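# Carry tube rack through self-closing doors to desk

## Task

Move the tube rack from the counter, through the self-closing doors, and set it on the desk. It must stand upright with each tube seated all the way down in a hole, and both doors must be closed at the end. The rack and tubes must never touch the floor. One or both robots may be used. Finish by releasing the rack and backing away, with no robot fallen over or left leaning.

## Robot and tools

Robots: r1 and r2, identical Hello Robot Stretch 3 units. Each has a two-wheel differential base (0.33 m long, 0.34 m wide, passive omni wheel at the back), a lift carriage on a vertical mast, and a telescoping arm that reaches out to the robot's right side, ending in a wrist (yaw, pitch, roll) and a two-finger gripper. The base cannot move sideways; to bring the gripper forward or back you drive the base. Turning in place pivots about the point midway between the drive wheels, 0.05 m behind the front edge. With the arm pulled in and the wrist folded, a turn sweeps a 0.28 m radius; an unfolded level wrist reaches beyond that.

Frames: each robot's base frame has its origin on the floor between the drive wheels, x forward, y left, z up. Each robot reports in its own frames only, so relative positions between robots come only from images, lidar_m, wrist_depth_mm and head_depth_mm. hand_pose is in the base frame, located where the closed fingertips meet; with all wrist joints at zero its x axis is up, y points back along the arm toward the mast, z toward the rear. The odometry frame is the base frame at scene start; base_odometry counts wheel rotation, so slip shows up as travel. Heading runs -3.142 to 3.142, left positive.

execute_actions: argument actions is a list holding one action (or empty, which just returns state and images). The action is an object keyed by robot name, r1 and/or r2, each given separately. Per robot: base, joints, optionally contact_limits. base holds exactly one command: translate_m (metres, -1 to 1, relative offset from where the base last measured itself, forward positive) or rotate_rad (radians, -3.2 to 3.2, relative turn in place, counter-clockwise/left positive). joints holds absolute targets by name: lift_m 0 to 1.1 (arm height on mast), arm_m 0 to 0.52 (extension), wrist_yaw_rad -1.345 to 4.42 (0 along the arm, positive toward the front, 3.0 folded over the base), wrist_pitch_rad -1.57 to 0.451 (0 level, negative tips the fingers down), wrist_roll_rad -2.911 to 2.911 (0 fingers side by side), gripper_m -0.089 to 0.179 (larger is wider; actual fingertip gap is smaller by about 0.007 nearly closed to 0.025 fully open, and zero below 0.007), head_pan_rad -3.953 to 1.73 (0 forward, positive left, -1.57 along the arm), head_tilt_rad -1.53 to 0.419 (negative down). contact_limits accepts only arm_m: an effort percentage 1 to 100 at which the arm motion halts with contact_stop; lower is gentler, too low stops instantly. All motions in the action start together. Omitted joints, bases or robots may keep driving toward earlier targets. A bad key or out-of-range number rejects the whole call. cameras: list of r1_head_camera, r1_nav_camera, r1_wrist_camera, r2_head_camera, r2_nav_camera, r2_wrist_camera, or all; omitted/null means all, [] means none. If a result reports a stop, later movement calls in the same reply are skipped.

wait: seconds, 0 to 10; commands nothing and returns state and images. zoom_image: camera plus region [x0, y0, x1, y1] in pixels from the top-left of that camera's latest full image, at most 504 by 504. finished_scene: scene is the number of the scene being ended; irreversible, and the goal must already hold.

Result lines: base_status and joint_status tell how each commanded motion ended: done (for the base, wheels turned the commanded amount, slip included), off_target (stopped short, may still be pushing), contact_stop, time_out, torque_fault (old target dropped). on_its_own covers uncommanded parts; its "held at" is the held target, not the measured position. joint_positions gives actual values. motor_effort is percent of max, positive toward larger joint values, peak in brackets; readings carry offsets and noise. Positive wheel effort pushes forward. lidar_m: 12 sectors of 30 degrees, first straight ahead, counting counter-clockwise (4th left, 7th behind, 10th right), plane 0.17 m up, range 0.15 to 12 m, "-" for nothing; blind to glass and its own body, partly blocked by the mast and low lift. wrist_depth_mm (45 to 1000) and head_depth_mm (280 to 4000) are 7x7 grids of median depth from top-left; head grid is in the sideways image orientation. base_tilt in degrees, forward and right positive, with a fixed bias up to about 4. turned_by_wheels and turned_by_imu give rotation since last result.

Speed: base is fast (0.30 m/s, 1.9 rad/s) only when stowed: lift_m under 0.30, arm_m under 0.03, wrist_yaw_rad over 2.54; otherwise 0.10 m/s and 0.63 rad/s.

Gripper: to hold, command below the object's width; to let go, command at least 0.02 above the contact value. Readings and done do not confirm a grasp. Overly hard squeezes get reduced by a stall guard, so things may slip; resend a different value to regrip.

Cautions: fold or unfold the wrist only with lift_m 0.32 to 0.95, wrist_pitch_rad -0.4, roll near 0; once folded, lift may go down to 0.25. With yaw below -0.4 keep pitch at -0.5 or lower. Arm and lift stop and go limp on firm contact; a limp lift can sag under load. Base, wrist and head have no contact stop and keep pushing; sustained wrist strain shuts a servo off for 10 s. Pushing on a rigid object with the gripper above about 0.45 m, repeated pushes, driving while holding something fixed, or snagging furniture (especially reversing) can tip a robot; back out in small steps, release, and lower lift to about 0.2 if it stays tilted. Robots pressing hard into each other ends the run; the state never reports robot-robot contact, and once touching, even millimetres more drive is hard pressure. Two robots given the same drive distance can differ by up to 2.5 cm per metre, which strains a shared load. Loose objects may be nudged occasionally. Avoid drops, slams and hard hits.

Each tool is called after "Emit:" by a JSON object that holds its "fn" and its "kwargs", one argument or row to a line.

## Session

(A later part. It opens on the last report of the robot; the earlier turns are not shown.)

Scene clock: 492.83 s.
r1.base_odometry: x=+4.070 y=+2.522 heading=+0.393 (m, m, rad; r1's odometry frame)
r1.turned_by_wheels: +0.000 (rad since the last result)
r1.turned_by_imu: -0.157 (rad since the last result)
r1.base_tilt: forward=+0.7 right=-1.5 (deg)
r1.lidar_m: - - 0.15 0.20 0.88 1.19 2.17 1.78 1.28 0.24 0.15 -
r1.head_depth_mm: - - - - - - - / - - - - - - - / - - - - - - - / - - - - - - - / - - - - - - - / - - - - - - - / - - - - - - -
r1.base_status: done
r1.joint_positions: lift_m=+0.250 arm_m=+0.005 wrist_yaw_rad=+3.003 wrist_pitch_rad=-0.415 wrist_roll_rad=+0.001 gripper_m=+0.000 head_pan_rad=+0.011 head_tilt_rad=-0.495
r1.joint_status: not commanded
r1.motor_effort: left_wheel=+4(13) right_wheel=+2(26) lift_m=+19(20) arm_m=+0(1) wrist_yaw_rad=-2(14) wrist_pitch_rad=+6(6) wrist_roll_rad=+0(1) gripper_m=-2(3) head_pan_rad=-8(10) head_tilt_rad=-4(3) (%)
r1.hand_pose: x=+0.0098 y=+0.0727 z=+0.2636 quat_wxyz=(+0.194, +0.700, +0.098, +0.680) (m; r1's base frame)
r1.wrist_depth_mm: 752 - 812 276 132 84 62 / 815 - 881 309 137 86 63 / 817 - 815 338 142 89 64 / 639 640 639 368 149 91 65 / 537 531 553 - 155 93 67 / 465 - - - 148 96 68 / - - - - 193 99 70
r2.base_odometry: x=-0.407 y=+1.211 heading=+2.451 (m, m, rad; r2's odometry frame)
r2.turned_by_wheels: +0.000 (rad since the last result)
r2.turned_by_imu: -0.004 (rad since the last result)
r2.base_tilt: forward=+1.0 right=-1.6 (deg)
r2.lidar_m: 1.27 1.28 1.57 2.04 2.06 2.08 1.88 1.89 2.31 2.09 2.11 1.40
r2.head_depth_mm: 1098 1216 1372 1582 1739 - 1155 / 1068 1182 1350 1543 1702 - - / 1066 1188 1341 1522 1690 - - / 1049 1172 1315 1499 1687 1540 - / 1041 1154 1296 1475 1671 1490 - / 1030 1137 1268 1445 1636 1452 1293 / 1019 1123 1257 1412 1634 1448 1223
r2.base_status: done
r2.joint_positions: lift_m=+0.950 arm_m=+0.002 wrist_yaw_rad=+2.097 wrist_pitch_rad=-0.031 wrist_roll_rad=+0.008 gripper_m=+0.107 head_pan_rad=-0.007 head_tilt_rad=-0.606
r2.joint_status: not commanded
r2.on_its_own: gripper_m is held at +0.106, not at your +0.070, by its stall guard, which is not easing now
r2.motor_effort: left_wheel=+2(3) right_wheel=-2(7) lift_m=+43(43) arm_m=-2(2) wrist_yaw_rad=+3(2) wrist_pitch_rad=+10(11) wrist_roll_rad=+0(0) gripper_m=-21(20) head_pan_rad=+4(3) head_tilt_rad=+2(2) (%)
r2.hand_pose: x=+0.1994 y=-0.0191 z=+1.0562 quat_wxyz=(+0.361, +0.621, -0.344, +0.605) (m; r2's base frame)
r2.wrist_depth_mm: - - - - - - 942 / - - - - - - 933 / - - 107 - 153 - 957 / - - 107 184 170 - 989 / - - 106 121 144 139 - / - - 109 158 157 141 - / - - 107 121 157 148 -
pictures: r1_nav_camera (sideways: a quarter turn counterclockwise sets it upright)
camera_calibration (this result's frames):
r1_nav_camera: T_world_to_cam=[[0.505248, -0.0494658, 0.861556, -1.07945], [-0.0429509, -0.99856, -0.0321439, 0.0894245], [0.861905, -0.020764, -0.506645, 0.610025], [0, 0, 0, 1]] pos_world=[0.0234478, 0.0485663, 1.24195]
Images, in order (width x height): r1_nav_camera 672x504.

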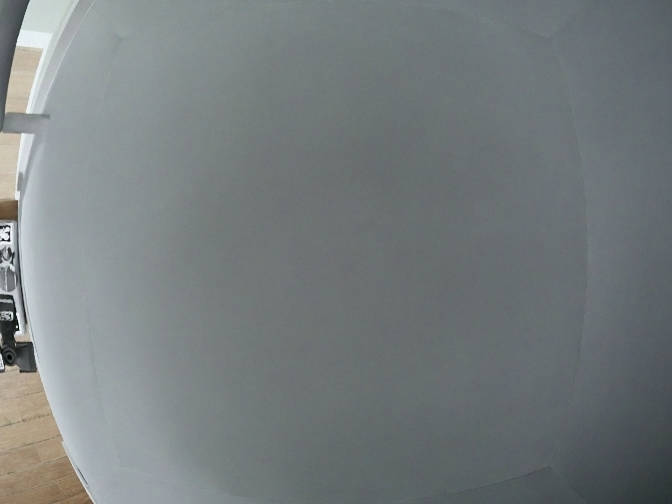

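Emit:
{"fn": "execute_actions", "kwargs": {
  "actions": [
    {"r1":{"base":{"translate_m":-1.0}}}
  ],
  "cameras": []
}}

Emit:
{"fn": "execute_actions", "kwargs": {
  "actions": [
    {"r1":{"base":{"translate_m":-0.5}}}
  ],
  "cameras": []
}}

Emit:
{"fn": "execute_actions", "kwargs": {
  "actions": [
    {"r1":{"base":{"rotate_rad":-1.57},"joints":{"lift_m":0.4,"head_pan_rad":-1.57,"head_tilt_rad":-0.6}}}
  ],
  "cameras": ["r1_nav_camera"]
}}

Scene clock: 502.57 s.
r1.base_odometry: x=+3.147 y=+2.139 heading=+0.393 (m, m, rad; r1's odometry frame)
r1.turned_by_wheels: +0.000 (rad since the last result)
r1.turned_by_imu: -0.011 (rad since the last result)
r1.base_tilt: forward=+0.7 right=-1.4 (deg)
r1.lidar_m: 1.05 1.07 0.87 0.83 0.86 1.15 1.19 1.29 1.31 1.25 1.29 1.11
r1.head_depth_mm: 907 994 1090 1216 1372 1483 1302 / 900 985 1087 1216 1367 1501 1312 / 902 985 1084 1203 1363 1508 1307 / 897 967 1080 1196 1358 1490 1312 / 890 972 1070 1192 1344 1493 1320 / 877 958 1068 1196 1319 1473 1323 / 883 954 1057 1179 1328 1494 1338
r1.base_status: done
r1.joint_positions: lift_m=+0.250 arm_m=+0.005 wrist_yaw_rad=+3.002 wrist_pitch_rad=-0.415 wrist_roll_rad=+0.001 gripper_m=+0.000 head_pan_rad=+0.007 head_tilt_rad=-0.495
r1.joint_status: not commanded
r1.motor_effort: left_wheel=+1(6) right_wheel=-1(6) lift_m=+20(19) arm_m=+0(0) wrist_yaw_rad=-2(2) wrist_pitch_rad=+5(6) wrist_roll_rad=+0(0) gripper_m=-3(2) head_pan_rad=-5(7) head_tilt_rad=-4(4) (%)
r1.hand_pose: x=+0.0100 y=+0.0727 z=+0.2636 quat_wxyz=(+0.194, +0.700, +0.097, +0.680) (m; r1's base frame)
r1.wrist_depth_mm: 721 - 794 834 866 939 961 / 780 - 865 909 983 981 - / 815 - 804 816 824 810 825 / 655 649 640 646 645 644 641 / 532 529 548 - 525 534 525 / 466 - - - 448 445 452 / - - - - 395 391 394
r2.base_odometry: x=-0.407 y=+1.211 heading=+2.451 (m, m, rad; r2's odometry frame)
r2.turned_by_wheels: +0.000 (rad since the last result)
r2.turned_by_imu: -0.001 (rad since the last result)
r2.base_tilt: forward=+0.9 right=-1.6 (deg)
r2.lidar_m: 1.27 1.28 1.56 2.04 2.05 2.08 1.88 1.89 2.31 2.10 2.11 1.40
r2.head_depth_mm: 1094 1219 1375 1581 1748 - 1156 / 1072 1184 1348 1539 1706 - - / 1066 1190 1337 1528 1686 - - / 1059 1170 1316 1498 1680 1528 - / 1040 1156 1290 1471 1665 1494 - / 1029 1137 1275 1442 1639 1452 1298 / 1017 1125 1255 1415 1632 1461 1224
r2.base_status: not commanded
r2.joint_positions: lift_m=+0.950 arm_m=+0.002 wrist_yaw_rad=+2.097 wrist_pitch_rad=-0.031 wrist_roll_rad=+0.008 gripper_m=+0.107 head_pan_rad=-0.007 head_tilt_rad=-0.606
r2.joint_status: not commanded
r2.on_its_own: gripper_m is held at +0.106, not at your +0.070, by its stall guard, which is not easing now
r2.motor_effort: left_wheel=+2(2) right_wheel=-2(3) lift_m=+43(43) arm_m=-2(2) wrist_yaw_rad=+2(3) wrist_pitch_rad=+11(10) wrist_roll_rad=+0(0) gripper_m=-20(20) head_pan_rad=+2(2) head_tilt_rad=+2(1) (%)
r2.hand_pose: x=+0.1994 y=-0.0191 z=+1.0562 quat_wxyz=(+0.361, +0.621, -0.344, +0.605) (m; r2's base frame)
r2.wrist_depth_mm: - - - - - - 919 / - - - - - - 945 / - - 107 - 152 - 968 / - - 108 185 169 - 979 / - - 107 121 144 139 - / - - 109 158 157 141 - / - - 107 120 156 147 -
pictures: none
No camera images: the call's "cameras" was empty. Leave "cameras" out to get every camera's image.

Scene clock: 505.80 s.
r1.base_odometry: x=+2.685 y=+1.948 heading=+0.393 (m, m, rad; r1's odometry frame)
r1.turned_by_wheels: +0.000 (rad since the last result)
r1.turned_by_imu: -0.005 (rad since the last result)
r1.base_tilt: forward=+0.7 right=-1.5 (deg)
r1.lidar_m: 1.55 1.20 0.86 0.82 0.84 0.70 0.75 0.77 0.95 1.27 1.31 1.63
r1.head_depth_mm: 1358 1478 1658 1840 1880 1532 1297 / 1357 1468 1643 1831 1881 1542 1304 / 1339 1475 1625 1813 1884 1546 1315 / 1333 1462 1612 1793 1881 1557 1313 / 1337 1463 1617 1791 1903 1575 1323 / 1312 1448 1595 1796 1907 1568 1326 / 1324 1459 1590 1785 1910 1574 1329
r1.base_status: done
r1.joint_positions: lift_m=+0.250 arm_m=+0.005 wrist_yaw_rad=+3.002 wrist_pitch_rad=-0.415 wrist_roll_rad=+0.001 gripper_m=+0.000 head_pan_rad=+0.007 head_tilt_rad=-0.495
r1.joint_status: not commanded
r1.motor_effort: left_wheel=+2(6) right_wheel=-2(5) lift_m=+19(19) arm_m=+0(0) wrist_yaw_rad=-2(2) wrist_pitch_rad=+6(6) wrist_roll_rad=+0(0) gripper_m=-2(2) head_pan_rad=-4(5) head_tilt_rad=-3(4) (%)
r1.hand_pose: x=+0.0100 y=+0.0727 z=+0.2636 quat_wxyz=(+0.194, +0.700, +0.097, +0.680) (m; r1's base frame)
r1.wrist_depth_mm: 707 - 782 817 857 922 990 / 764 - 837 894 934 978 - / 799 - 810 814 816 805 816 / 641 641 647 639 635 637 641 / 536 526 547 - 530 529 534 / 467 - - - 449 451 446 / - - - - 391 391 394
r2.base_odometry: x=-0.407 y=+1.211 heading=+2.451 (m, m, rad; r2's odometry frame)
r2.turned_by_wheels: +0.000 (rad since the last result)
r2.turned_by_imu: +0.000 (rad since the last result)
r2.base_tilt: forward=+1.0 right=-1.6 (deg)
r2.lidar_m: 1.27 1.28 1.56 2.04 2.06 2.07 1.88 1.89 2.31 2.09 2.11 1.41
r2.head_depth_mm: 1092 1217 1379 1582 1734 - 1159 / 1072 1194 1354 1538 1699 - - / 1068 1185 1341 1527 1670 - - / 1056 1173 1309 1499 1694 1535 - / 1038 1153 1287 1469 1668 1490 - / 1029 1137 1269 1446 1631 1458 1294 / 1014 1124 1249 1424 1637 1453 1218
r2.base_status: not commanded
r2.joint_positions: lift_m=+0.950 arm_m=+0.002 wrist_yaw_rad=+2.097 wrist_pitch_rad=-0.031 wrist_roll_rad=+0.008 gripper_m=+0.107 head_pan_rad=-0.007 head_tilt_rad=-0.606
r2.joint_status: not commanded
r2.on_its_own: gripper_m is held at +0.106, not at your +0.070, by its stall guard, which is not easing now
r2.motor_effort: left_wheel=+2(2) right_wheel=-2(3) lift_m=+43(43) arm_m=-2(2) wrist_yaw_rad=+2(2) wrist_pitch_rad=+10(11) wrist_roll_rad=+0(0) gripper_m=-21(20) head_pan_rad=+2(2) head_tilt_rad=+2(2) (%)
r2.hand_pose: x=+0.1994 y=-0.0191 z=+1.0562 quat_wxyz=(+0.361, +0.621, -0.344, +0.605) (m; r2's base frame)
r2.wrist_depth_mm: - - - - - - 936 / - - - - - - 938 / - - 107 - 153 - 966 / - - 108 184 168 - 993 / - - 106 121 144 139 - / - - 109 158 157 141 - / - - 108 120 157 147 -
pictures: none
No camera images: the call's "cameras" was empty. Leave "cameras" out to get every camera's image.

Scene clock: 508.60 s.
r1.base_odometry: x=+2.685 y=+1.948 heading=-1.177 (m, m, rad; r1's odometry frame)
r1.turned_by_wheels: -1.570 (rad since the last result)
r1.turned_by_imu: -1.563 (rad since the last result)
r1.base_tilt: forward=+0.7 right=-1.5 (deg)
r1.lidar_m: 1.27 1.30 1.63 1.55 1.20 0.86 0.82 0.84 0.70 0.75 0.77 0.95
r1.head_depth_mm: 625 682 727 818 936 1155 1241 / 643 714 801 911 1031 1198 1238 / 640 709 798 911 1058 1276 1243 / 635 705 792 907 1049 1265 1249 / 632 702 789 900 1047 1252 1254 / 631 695 785 896 1038 1238 1263 / 629 697 774 885 1028 1234 1263
r1.base_status: done
r1.joint_positions: lift_m=+0.400 arm_m=+0.005 wrist_yaw_rad=+3.002 wrist_pitch_rad=-0.415 wrist_roll_rad=+0.001 gripper_m=+0.000 head_pan_rad=-1.563 head_tilt_rad=-0.593
r1.joint_status: all done
r1.motor_effort: left_wheel=+1(9) right_wheel=-1(6) lift_m=+36(38) arm_m=+0(0) wrist_yaw_rad=-2(2) wrist_pitch_rad=+6(5) wrist_roll_rad=+0(0) gripper_m=-2(2) head_pan_rad=-5(58) head_tilt_rad=-5(20) (%)
r1.hand_pose: x=+0.0100 y=+0.0727 z=+0.4129 quat_wxyz=(+0.194, +0.700, +0.097, +0.680) (m; r1's base frame)
r1.wrist_depth_mm: - - - - - - - / - - - - - - - / - - - - - - - / 899 889 901 903 905 874 900 / 744 744 774 - 736 741 727 / 637 626 - 596 635 632 622 / 549 550 - 564 544 548 552
r2.base_odometry: x=-0.407 y=+1.211 heading=+2.451 (m, m, rad; r2's odometry frame)
r2.turned_by_wheels: +0.000 (rad since the last result)
r2.turned_by_imu: +0.000 (rad since the last result)
r2.base_tilt: forward=+0.9 right=-1.6 (deg)
r2.lidar_m: 1.27 1.28 1.56 2.04 2.06 2.07 1.88 1.89 2.31 2.10 2.10 1.41
r2.head_depth_mm: 1092 1224 1376 1581 1739 - 1159 / 1066 1183 1352 1543 1701 - - / 1068 1187 1336 1532 1685 - - / 1054 1173 1315 1494 1685 1537 - / 1045 1152 1294 1471 1661 1490 - / 1027 1142 1271 1448 1630 1454 1296 / 1018 1123 1251 1425 1627 1450 1218
r2.base_status: not commanded
r2.joint_positions: lift_m=+0.950 arm_m=+0.002 wrist_yaw_rad=+2.097 wrist_pitch_rad=-0.031 wrist_roll_rad=+0.008 gripper_m=+0.107 head_pan_rad=-0.007 head_tilt_rad=-0.606
r2.joint_status: not commanded
r2.on_its_own: gripper_m is held at +0.106, not at your +0.070, by its stall guard, which is not easing now
r2.motor_effort: left_wheel=+2(2) right_wheel=-2(2) lift_m=+43(43) arm_m=-2(3) wrist_yaw_rad=+2(2) wrist_pitch_rad=+10(11) wrist_roll_rad=+0(0) gripper_m=-21(21) head_pan_rad=+3(3) head_tilt_rad=+2(2) (%)
r2.hand_pose: x=+0.1994 y=-0.0191 z=+1.0562 quat_wxyz=(+0.361, +0.621, -0.344, +0.605) (m; r2's base frame)
r2.wrist_depth_mm: - - - - - - 954 / - - - - - - 973 / - - 107 - 153 - 946 / - - 107 184 169 - 985 / - - 106 121 144 139 - / - - 110 159 157 141 - / - - 108 120 157 147 -
pictures: r1_nav_camera (sideways: a quarter turn counterclockwise sets it upright)
camera_calibration (this result's frames):
r1_nav_camera: T_world_to_cam=[[-0.0506219, -0.587073, 0.80795, -1.00617], [-0.998424, 0.049376, -0.0266784, 0.0881337], [-0.0242312, -0.808027, -0.588647, 0.722119], [0, 0, 0, 1]] pos_world=[0.0545585, -0.0115531, 1.24036]
Images, in order (width x height): r1_nav_camera 672x504.

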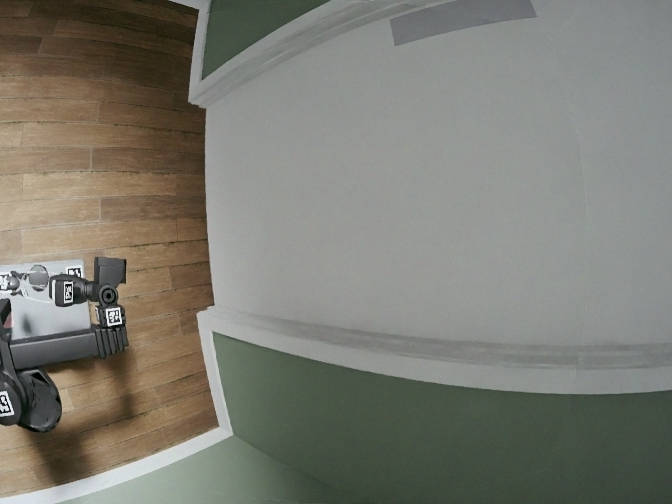

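Emit:
{"fn": "execute_actions", "kwargs": {
  "actions": [
    {"r1":{"base":{"rotate_rad":-0.8}}}
  ],
  "cameras": []
}}

Emit:
{"fn": "execute_actions", "kwargs": {
  "actions": [
    {"r1":{"base":{"translate_m":0.36}}}
  ],
  "cameras": []
}}

Emit:
{"fn": "execute_actions", "kwargs": {
  "actions": [
    {"r1":{"base":{"rotate_rad":0.8}}}
  ],
  "cameras": []
}}

Emit:
{"fn": "execute_actions", "kwargs": {
  "actions": [
    {"r1":{"base":{"translate_m":-0.12},"joints":{"wrist_yaw_rad":1.57}}}
  ],
  "cameras": ["r1_nav_camera"]
}}

Scene clock: 519.43 s.
r1.base_odometry: x=+2.685 y=+1.948 heading=-1.977 (m, m, rad; r1's odometry frame)
r1.turned_by_wheels: -0.800 (rad since the last result)
r1.turned_by_imu: -0.799 (rad since the last result)
r1.base_tilt: forward=+0.8 right=-1.4 (deg)
r1.lidar_m: 0.85 1.25 1.27 1.43 1.55 1.55 0.98 0.82 0.82 0.80 0.70 0.75
r1.head_depth_mm: 765 835 919 1020 1150 1322 1245 / 821 897 999 1114 1268 1381 1234 / 882 974 1084 1230 1432 1428 1234 / 870 954 1066 1206 1384 1447 1248 / 787 854 941 1055 1189 1355 1257 / 718 775 849 933 1045 1170 1244 / 663 713 772 840 923 1048 1234
r1.base_status: done
r1.joint_positions: lift_m=+0.400 arm_m=+0.005 wrist_yaw_rad=+3.002 wrist_pitch_rad=-0.415 wrist_roll_rad=+0.001 gripper_m=+0.000 head_pan_rad=-1.563 head_tilt_rad=-0.593
r1.joint_status: not commanded
r1.motor_effort: left_wheel=+2(5) right_wheel=-1(4) lift_m=+36(36) arm_m=+0(0) wrist_yaw_rad=-2(2) wrist_pitch_rad=+6(6) wrist_roll_rad=+0(0) gripper_m=-2(2) head_pan_rad=-5(5) head_tilt_rad=-5(4) (%)
r1.hand_pose: x=+0.0100 y=+0.0727 z=+0.4129 quat_wxyz=(+0.194, +0.700, +0.097, +0.680) (m; r1's base frame)
r1.wrist_depth_mm: - - - - - - 960 / - - - - - - - / - - - - - - - / 909 905 899 905 904 897 915 / 744 736 771 - 731 731 742 / 622 627 - 591 628 622 629 / 551 552 - 561 555 547 544
r2.base_odometry: x=-0.407 y=+1.211 heading=+2.451 (m, m, rad; r2's odometry frame)
r2.turned_by_wheels: +0.000 (rad since the last result)
r2.turned_by_imu: +0.000 (rad since the last result)
r2.base_tilt: forward=+1.0 right=-1.7 (deg)
r2.lidar_m: 1.28 1.28 1.56 2.04 2.05 2.08 1.88 1.89 2.31 2.09 2.11 1.41
r2.head_depth_mm: 1094 1221 1373 1580 1737 - 1162 / 1067 1188 1353 1543 1703 - - / 1065 1186 1326 1532 1683 - - / 1053 1168 1310 1496 1686 1525 - / 1043 1151 1286 1469 1661 1494 - / 1030 1138 1279 1445 1636 1457 1292 / 1018 1125 1256 1420 1628 1454 1227
r2.base_status: not commanded
r2.joint_positions: lift_m=+0.950 arm_m=+0.002 wrist_yaw_rad=+2.097 wrist_pitch_rad=-0.031 wrist_roll_rad=+0.008 gripper_m=+0.107 head_pan_rad=-0.007 head_tilt_rad=-0.606
r2.joint_status: not commanded
r2.on_its_own: gripper_m is held at +0.106, not at your +0.070, by its stall guard, which is not easing now
r2.motor_effort: left_wheel=+2(2) right_wheel=-2(2) lift_m=+43(43) arm_m=-2(2) wrist_yaw_rad=+2(2) wrist_pitch_rad=+10(10) wrist_roll_rad=+0(0) gripper_m=-21(20) head_pan_rad=+3(2) head_tilt_rad=+2(2) (%)
r2.hand_pose: x=+0.1994 y=-0.0191 z=+1.0562 quat_wxyz=(+0.361, +0.621, -0.344, +0.605) (m; r2's base frame)
r2.wrist_depth_mm: - - - - - - 913 / - - - - - - 928 / - - 107 - 152 - 987 / - - 108 184 169 - 990 / - - 107 121 144 139 - / - - 109 157 157 141 - / - - 107 121 156 148 -
pictures: none
No camera images: the call's "cameras" was empty. Leave "cameras" out to get every camera's image.

Scene clock: 524.10 s.
r1.base_odometry: x=+2.542 y=+1.617 heading=-1.977 (m, m, rad; r1's odometry frame)
r1.turned_by_wheels: +0.000 (rad since the last result)
r1.turned_by_imu: +0.003 (rad since the last result)
r1.base_tilt: forward=+0.7 right=-1.5 (deg)
r1.lidar_m: 0.55 0.76 1.03 1.16 1.82 1.81 1.26 1.06 0.89 0.58 0.49 0.49
r1.head_depth_mm: 725 837 990 1216 1475 1425 1237 / 633 715 824 976 1198 1371 1239 / 540 609 689 793 948 1147 1222 / 534 597 674 777 898 1081 1226 / 547 602 669 745 837 964 1124 / 509 550 599 661 737 830 951 / 469 504 547 594 656 730 817
r1.base_status: done
r1.joint_positions: lift_m=+0.400 arm_m=+0.005 wrist_yaw_rad=+3.002 wrist_pitch_rad=-0.415 wrist_roll_rad=+0.001 gripper_m=+0.000 head_pan_rad=-1.563 head_tilt_rad=-0.593
r1.joint_status: not commanded
r1.motor_effort: left_wheel=+1(7) right_wheel=-1(3) lift_m=+36(36) arm_m=+0(0) wrist_yaw_rad=-2(2) wrist_pitch_rad=+6(5) wrist_roll_rad=+0(0) gripper_m=-3(3) head_pan_rad=-5(5) head_tilt_rad=-5(5) (%)
r1.hand_pose: x=+0.0100 y=+0.0727 z=+0.4129 quat_wxyz=(+0.194, +0.700, +0.097, +0.680) (m; r1's base frame)
r1.wrist_depth_mm: - - - - - 873 788 / - - - - - 950 850 / - - - - - - 901 / 897 898 897 900 906 889 886 / 738 739 763 - 739 743 734 / 630 630 - 595 625 627 627 / 555 550 - 564 549 548 543
r2.base_odometry: x=-0.407 y=+1.211 heading=+2.451 (m, m, rad; r2's odometry frame)
r2.turned_by_wheels: +0.000 (rad since the last result)
r2.turned_by_imu: +0.000 (rad since the last result)
r2.base_tilt: forward=+1.1 right=-1.6 (deg)
r2.lidar_m: 1.27 1.28 1.57 2.04 2.06 2.07 1.88 1.89 2.31 2.10 2.11 1.40
r2.head_depth_mm: 1092 1222 1378 1577 1744 - 1161 / 1071 1181 1347 1543 1704 - - / 1066 1182 1336 1518 1688 - - / 1052 1167 1316 1493 1685 1530 - / 1043 1153 1291 1466 1666 1496 - / 1030 1135 1274 1442 1635 1451 1296 / 1016 1124 1254 1421 1632 1450 1219
r2.base_status: not commanded
r2.joint_positions: lift_m=+0.950 arm_m=+0.002 wrist_yaw_rad=+2.097 wrist_pitch_rad=-0.031 wrist_roll_rad=+0.008 gripper_m=+0.107 head_pan_rad=-0.007 head_tilt_rad=-0.606
r2.joint_status: not commanded
r2.on_its_own: gripper_m is held at +0.106, not at your +0.070, by its stall guard, which is not easing now
r2.motor_effort: left_wheel=+2(2) right_wheel=-3(2) lift_m=+43(43) arm_m=-2(2) wrist_yaw_rad=+2(2) wrist_pitch_rad=+10(10) wrist_roll_rad=+0(0) gripper_m=-21(21) head_pan_rad=+4(2) head_tilt_rad=+2(2) (%)
r2.hand_pose: x=+0.1994 y=-0.0191 z=+1.0562 quat_wxyz=(+0.361, +0.621, -0.344, +0.605) (m; r2's base frame)
r2.wrist_depth_mm: - - - - - - 957 / - - - - - - 919 / - - 107 - 152 - 955 / - - 108 184 169 - 991 / - - 107 121 144 139 - / - - 109 158 157 142 - / - - 108 121 157 148 -
pictures: none
No camera images: the call's "cameras" was empty. Leave "cameras" out to get every camera's image.

Scene clock: 526.30 s.
r1.base_odometry: x=+2.542 y=+1.617 heading=-1.177 (m, m, rad; r1's odometry frame)
r1.turned_by_wheels: +0.800 (rad since the last result)
r1.turned_by_imu: +0.798 (rad since the last result)
r1.base_tilt: forward=+0.8 right=-1.5 (deg)
r1.lidar_m: 1.03 1.06 1.42 1.82 1.55 1.11 1.06 0.62 0.51 0.49 0.50 0.60
r1.head_depth_mm: 402 446 502 573 670 805 1007 / 399 443 498 571 668 799 999 / 399 443 497 565 661 792 991 / 397 439 495 564 658 792 974 / 396 438 491 560 654 784 966 / 394 437 489 560 648 772 957 / 392 434 487 555 644 770 949
r1.base_status: done
r1.joint_positions: lift_m=+0.400 arm_m=+0.005 wrist_yaw_rad=+3.002 wrist_pitch_rad=-0.415 wrist_roll_rad=+0.001 gripper_m=+0.000 head_pan_rad=-1.563 head_tilt_rad=-0.593
r1.joint_status: not commanded
r1.motor_effort: left_wheel=-2(7) right_wheel=+2(6) lift_m=+37(36) arm_m=+0(0) wrist_yaw_rad=-1(2) wrist_pitch_rad=+6(5) wrist_roll_rad=+0(0) gripper_m=-1(3) head_pan_rad=-5(4) head_tilt_rad=-5(5) (%)
r1.hand_pose: x=+0.0100 y=+0.0727 z=+0.4129 quat_wxyz=(+0.194, +0.700, +0.097, +0.680) (m; r1's base frame)
r1.wrist_depth_mm: - - - - - - - / - - - - - - - / - - - - - - - / 906 902 911 892 883 895 896 / 748 748 776 - 732 727 737 / 635 636 - 594 625 623 627 / 546 553 - 568 550 542 552
r2.base_odometry: x=-0.407 y=+1.211 heading=+2.451 (m, m, rad; r2's odometry frame)
r2.turned_by_wheels: +0.000 (rad since the last result)
r2.turned_by_imu: +0.000 (rad since the last result)
r2.base_tilt: forward=+1.0 right=-1.6 (deg)
r2.lidar_m: 1.27 1.28 1.56 2.04 2.05 2.07 1.88 1.90 2.31 2.09 2.10 1.40
r2.head_depth_mm: 1091 1219 1377 1575 1738 - 1160 / 1073 1182 1350 1544 1696 - - / 1067 1190 1334 1527 1675 - - / 1052 1172 1310 1499 1682 1542 - / 1041 1154 1288 1475 1664 1485 - / 1030 1139 1272 1445 1639 1454 1291 / 1016 1125 1249 1423 1622 1455 1218
r2.base_status: not commanded
r2.joint_positions: lift_m=+0.950 arm_m=+0.002 wrist_yaw_rad=+2.097 wrist_pitch_rad=-0.031 wrist_roll_rad=+0.008 gripper_m=+0.107 head_pan_rad=-0.007 head_tilt_rad=-0.606
r2.joint_status: not commanded
r2.on_its_own: gripper_m is held at +0.106, not at your +0.070, by its stall guard, which is not easing now
r2.motor_effort: left_wheel=+2(2) right_wheel=-2(2) lift_m=+43(43) arm_m=-2(2) wrist_yaw_rad=+3(1) wrist_pitch_rad=+10(11) wrist_roll_rad=+0(0) gripper_m=-21(20) head_pan_rad=+1(2) head_tilt_rad=+2(2) (%)
r2.hand_pose: x=+0.1994 y=-0.0191 z=+1.0562 quat_wxyz=(+0.361, +0.621, -0.344, +0.605) (m; r2's base frame)
r2.wrist_depth_mm: - - - - - - 932 / - - - - - - 939 / - - 107 - 153 - - / - - 108 184 169 - - / - - 106 121 144 139 - / - - 110 158 156 141 - / - - 108 121 157 147 -
pictures: none
No camera images: the call's "cameras" was empty. Leave "cameras" out to get every camera's image.

Scene clock: 528.63 s.
r1.base_odometry: x=+2.496 y=+1.728 heading=-1.177 (m, m, rad; r1's odometry frame)
r1.turned_by_wheels: +0.000 (rad since the last result)
r1.turned_by_imu: -0.002 (rad since the last result)
r1.base_tilt: forward=+0.7 right=-1.5 (deg)
r1.lidar_m: 1.14 1.18 1.58 1.81 1.38 0.98 0.94 0.60 0.51 0.49 0.50 0.67
r1.head_depth_mm: 406 450 506 578 674 810 1015 / 403 448 505 574 670 809 1004 / 402 445 501 573 667 798 999 / 399 443 498 568 664 791 983 / 398 442 495 566 659 790 977 / 397 440 494 563 654 781 969 / 396 438 491 558 649 771 952
r1.base_status: done
r1.joint_positions: lift_m=+0.400 arm_m=+0.005 wrist_yaw_rad=+1.573 wrist_pitch_rad=-0.415 wrist_roll_rad=+0.001 gripper_m=+0.000 head_pan_rad=-1.563 head_tilt_rad=-0.593
r1.joint_status: all done
r1.motor_effort: left_wheel=-2(7) right_wheel=+2(5) lift_m=+36(36) arm_m=+0(0) wrist_yaw_rad=-2(4) wrist_pitch_rad=+6(6) wrist_roll_rad=+0(0) gripper_m=-2(2) head_pan_rad=-4(4) head_tilt_rad=-4(5) (%)
r1.hand_pose: x=+0.2034 y=-0.1495 z=+0.4129 quat_wxyz=(+0.592, +0.593, -0.385, +0.387) (m; r1's base frame)
r1.wrist_depth_mm: 959 973 - 979 753 462 378 / - - - - 762 496 382 / - - - - 775 533 382 / 900 897 904 885 765 561 385 / 739 735 746 - 713 572 390 / 636 629 637 593 632 580 392 / 540 546 544 555 547 537 393
r2.base_odometry: x=-0.407 y=+1.211 heading=+2.451 (m, m, rad; r2's odometry frame)
r2.turned_by_wheels: +0.000 (rad since the last result)
r2.turned_by_imu: +0.000 (rad since the last result)
r2.base_tilt: forward=+0.9 right=-1.7 (deg)
r2.lidar_m: 1.27 1.28 1.57 2.03 2.05 2.07 1.88 1.90 2.31 2.09 2.10 1.41
r2.head_depth_mm: 1093 1221 1373 1577 1749 - 1155 / 1067 1188 1348 1540 1703 - - / 1068 1187 1339 1531 1682 - - / 1055 1168 1315 1498 1676 1531 - / 1042 1152 1293 1472 1664 1487 - / 1029 1137 1271 1445 1629 1452 1293 / 1015 1120 1254 1420 1633 1459 1223
r2.base_status: not commanded
r2.joint_positions: lift_m=+0.950 arm_m=+0.002 wrist_yaw_rad=+2.097 wrist_pitch_rad=-0.031 wrist_roll_rad=+0.008 gripper_m=+0.107 head_pan_rad=-0.007 head_tilt_rad=-0.606
r2.joint_status: not commanded
r2.on_its_own: gripper_m is held at +0.106, not at your +0.070, by its stall guard, which is not easing now
r2.motor_effort: left_wheel=+2(2) right_wheel=-2(3) lift_m=+43(43) arm_m=-2(3) wrist_yaw_rad=+3(2) wrist_pitch_rad=+11(11) wrist_roll_rad=+0(0) gripper_m=-21(20) head_pan_rad=+3(3) head_tilt_rad=+2(2) (%)
r2.hand_pose: x=+0.1994 y=-0.0191 z=+1.0562 quat_wxyz=(+0.361, +0.621, -0.344, +0.605) (m; r2's base frame)
r2.wrist_depth_mm: - - - - - - 955 / - - - - - - 906 / - - 107 - 153 - 951 / - - 107 184 169 - 975 / - - 106 120 144 139 - / - - 110 158 157 141 - / - - 107 120 156 147 -
pictures: r1_nav_camera (sideways: a quarter turn counterclockwise sets it upright)
camera_calibration (this result's frames):
r1_nav_camera: T_world_to_cam=[[-0.0506295, -0.587072, 0.80795, -1.00617], [-0.998423, 0.0493889, -0.0266784, 0.0881337], [-0.0242417, -0.808027, -0.588647, 0.722119], [0, 0, 0, 1]] pos_world=[0.0545584, -0.0115537, 1.24036]
Images, in order (width x height): r1_nav_camera 672x504.

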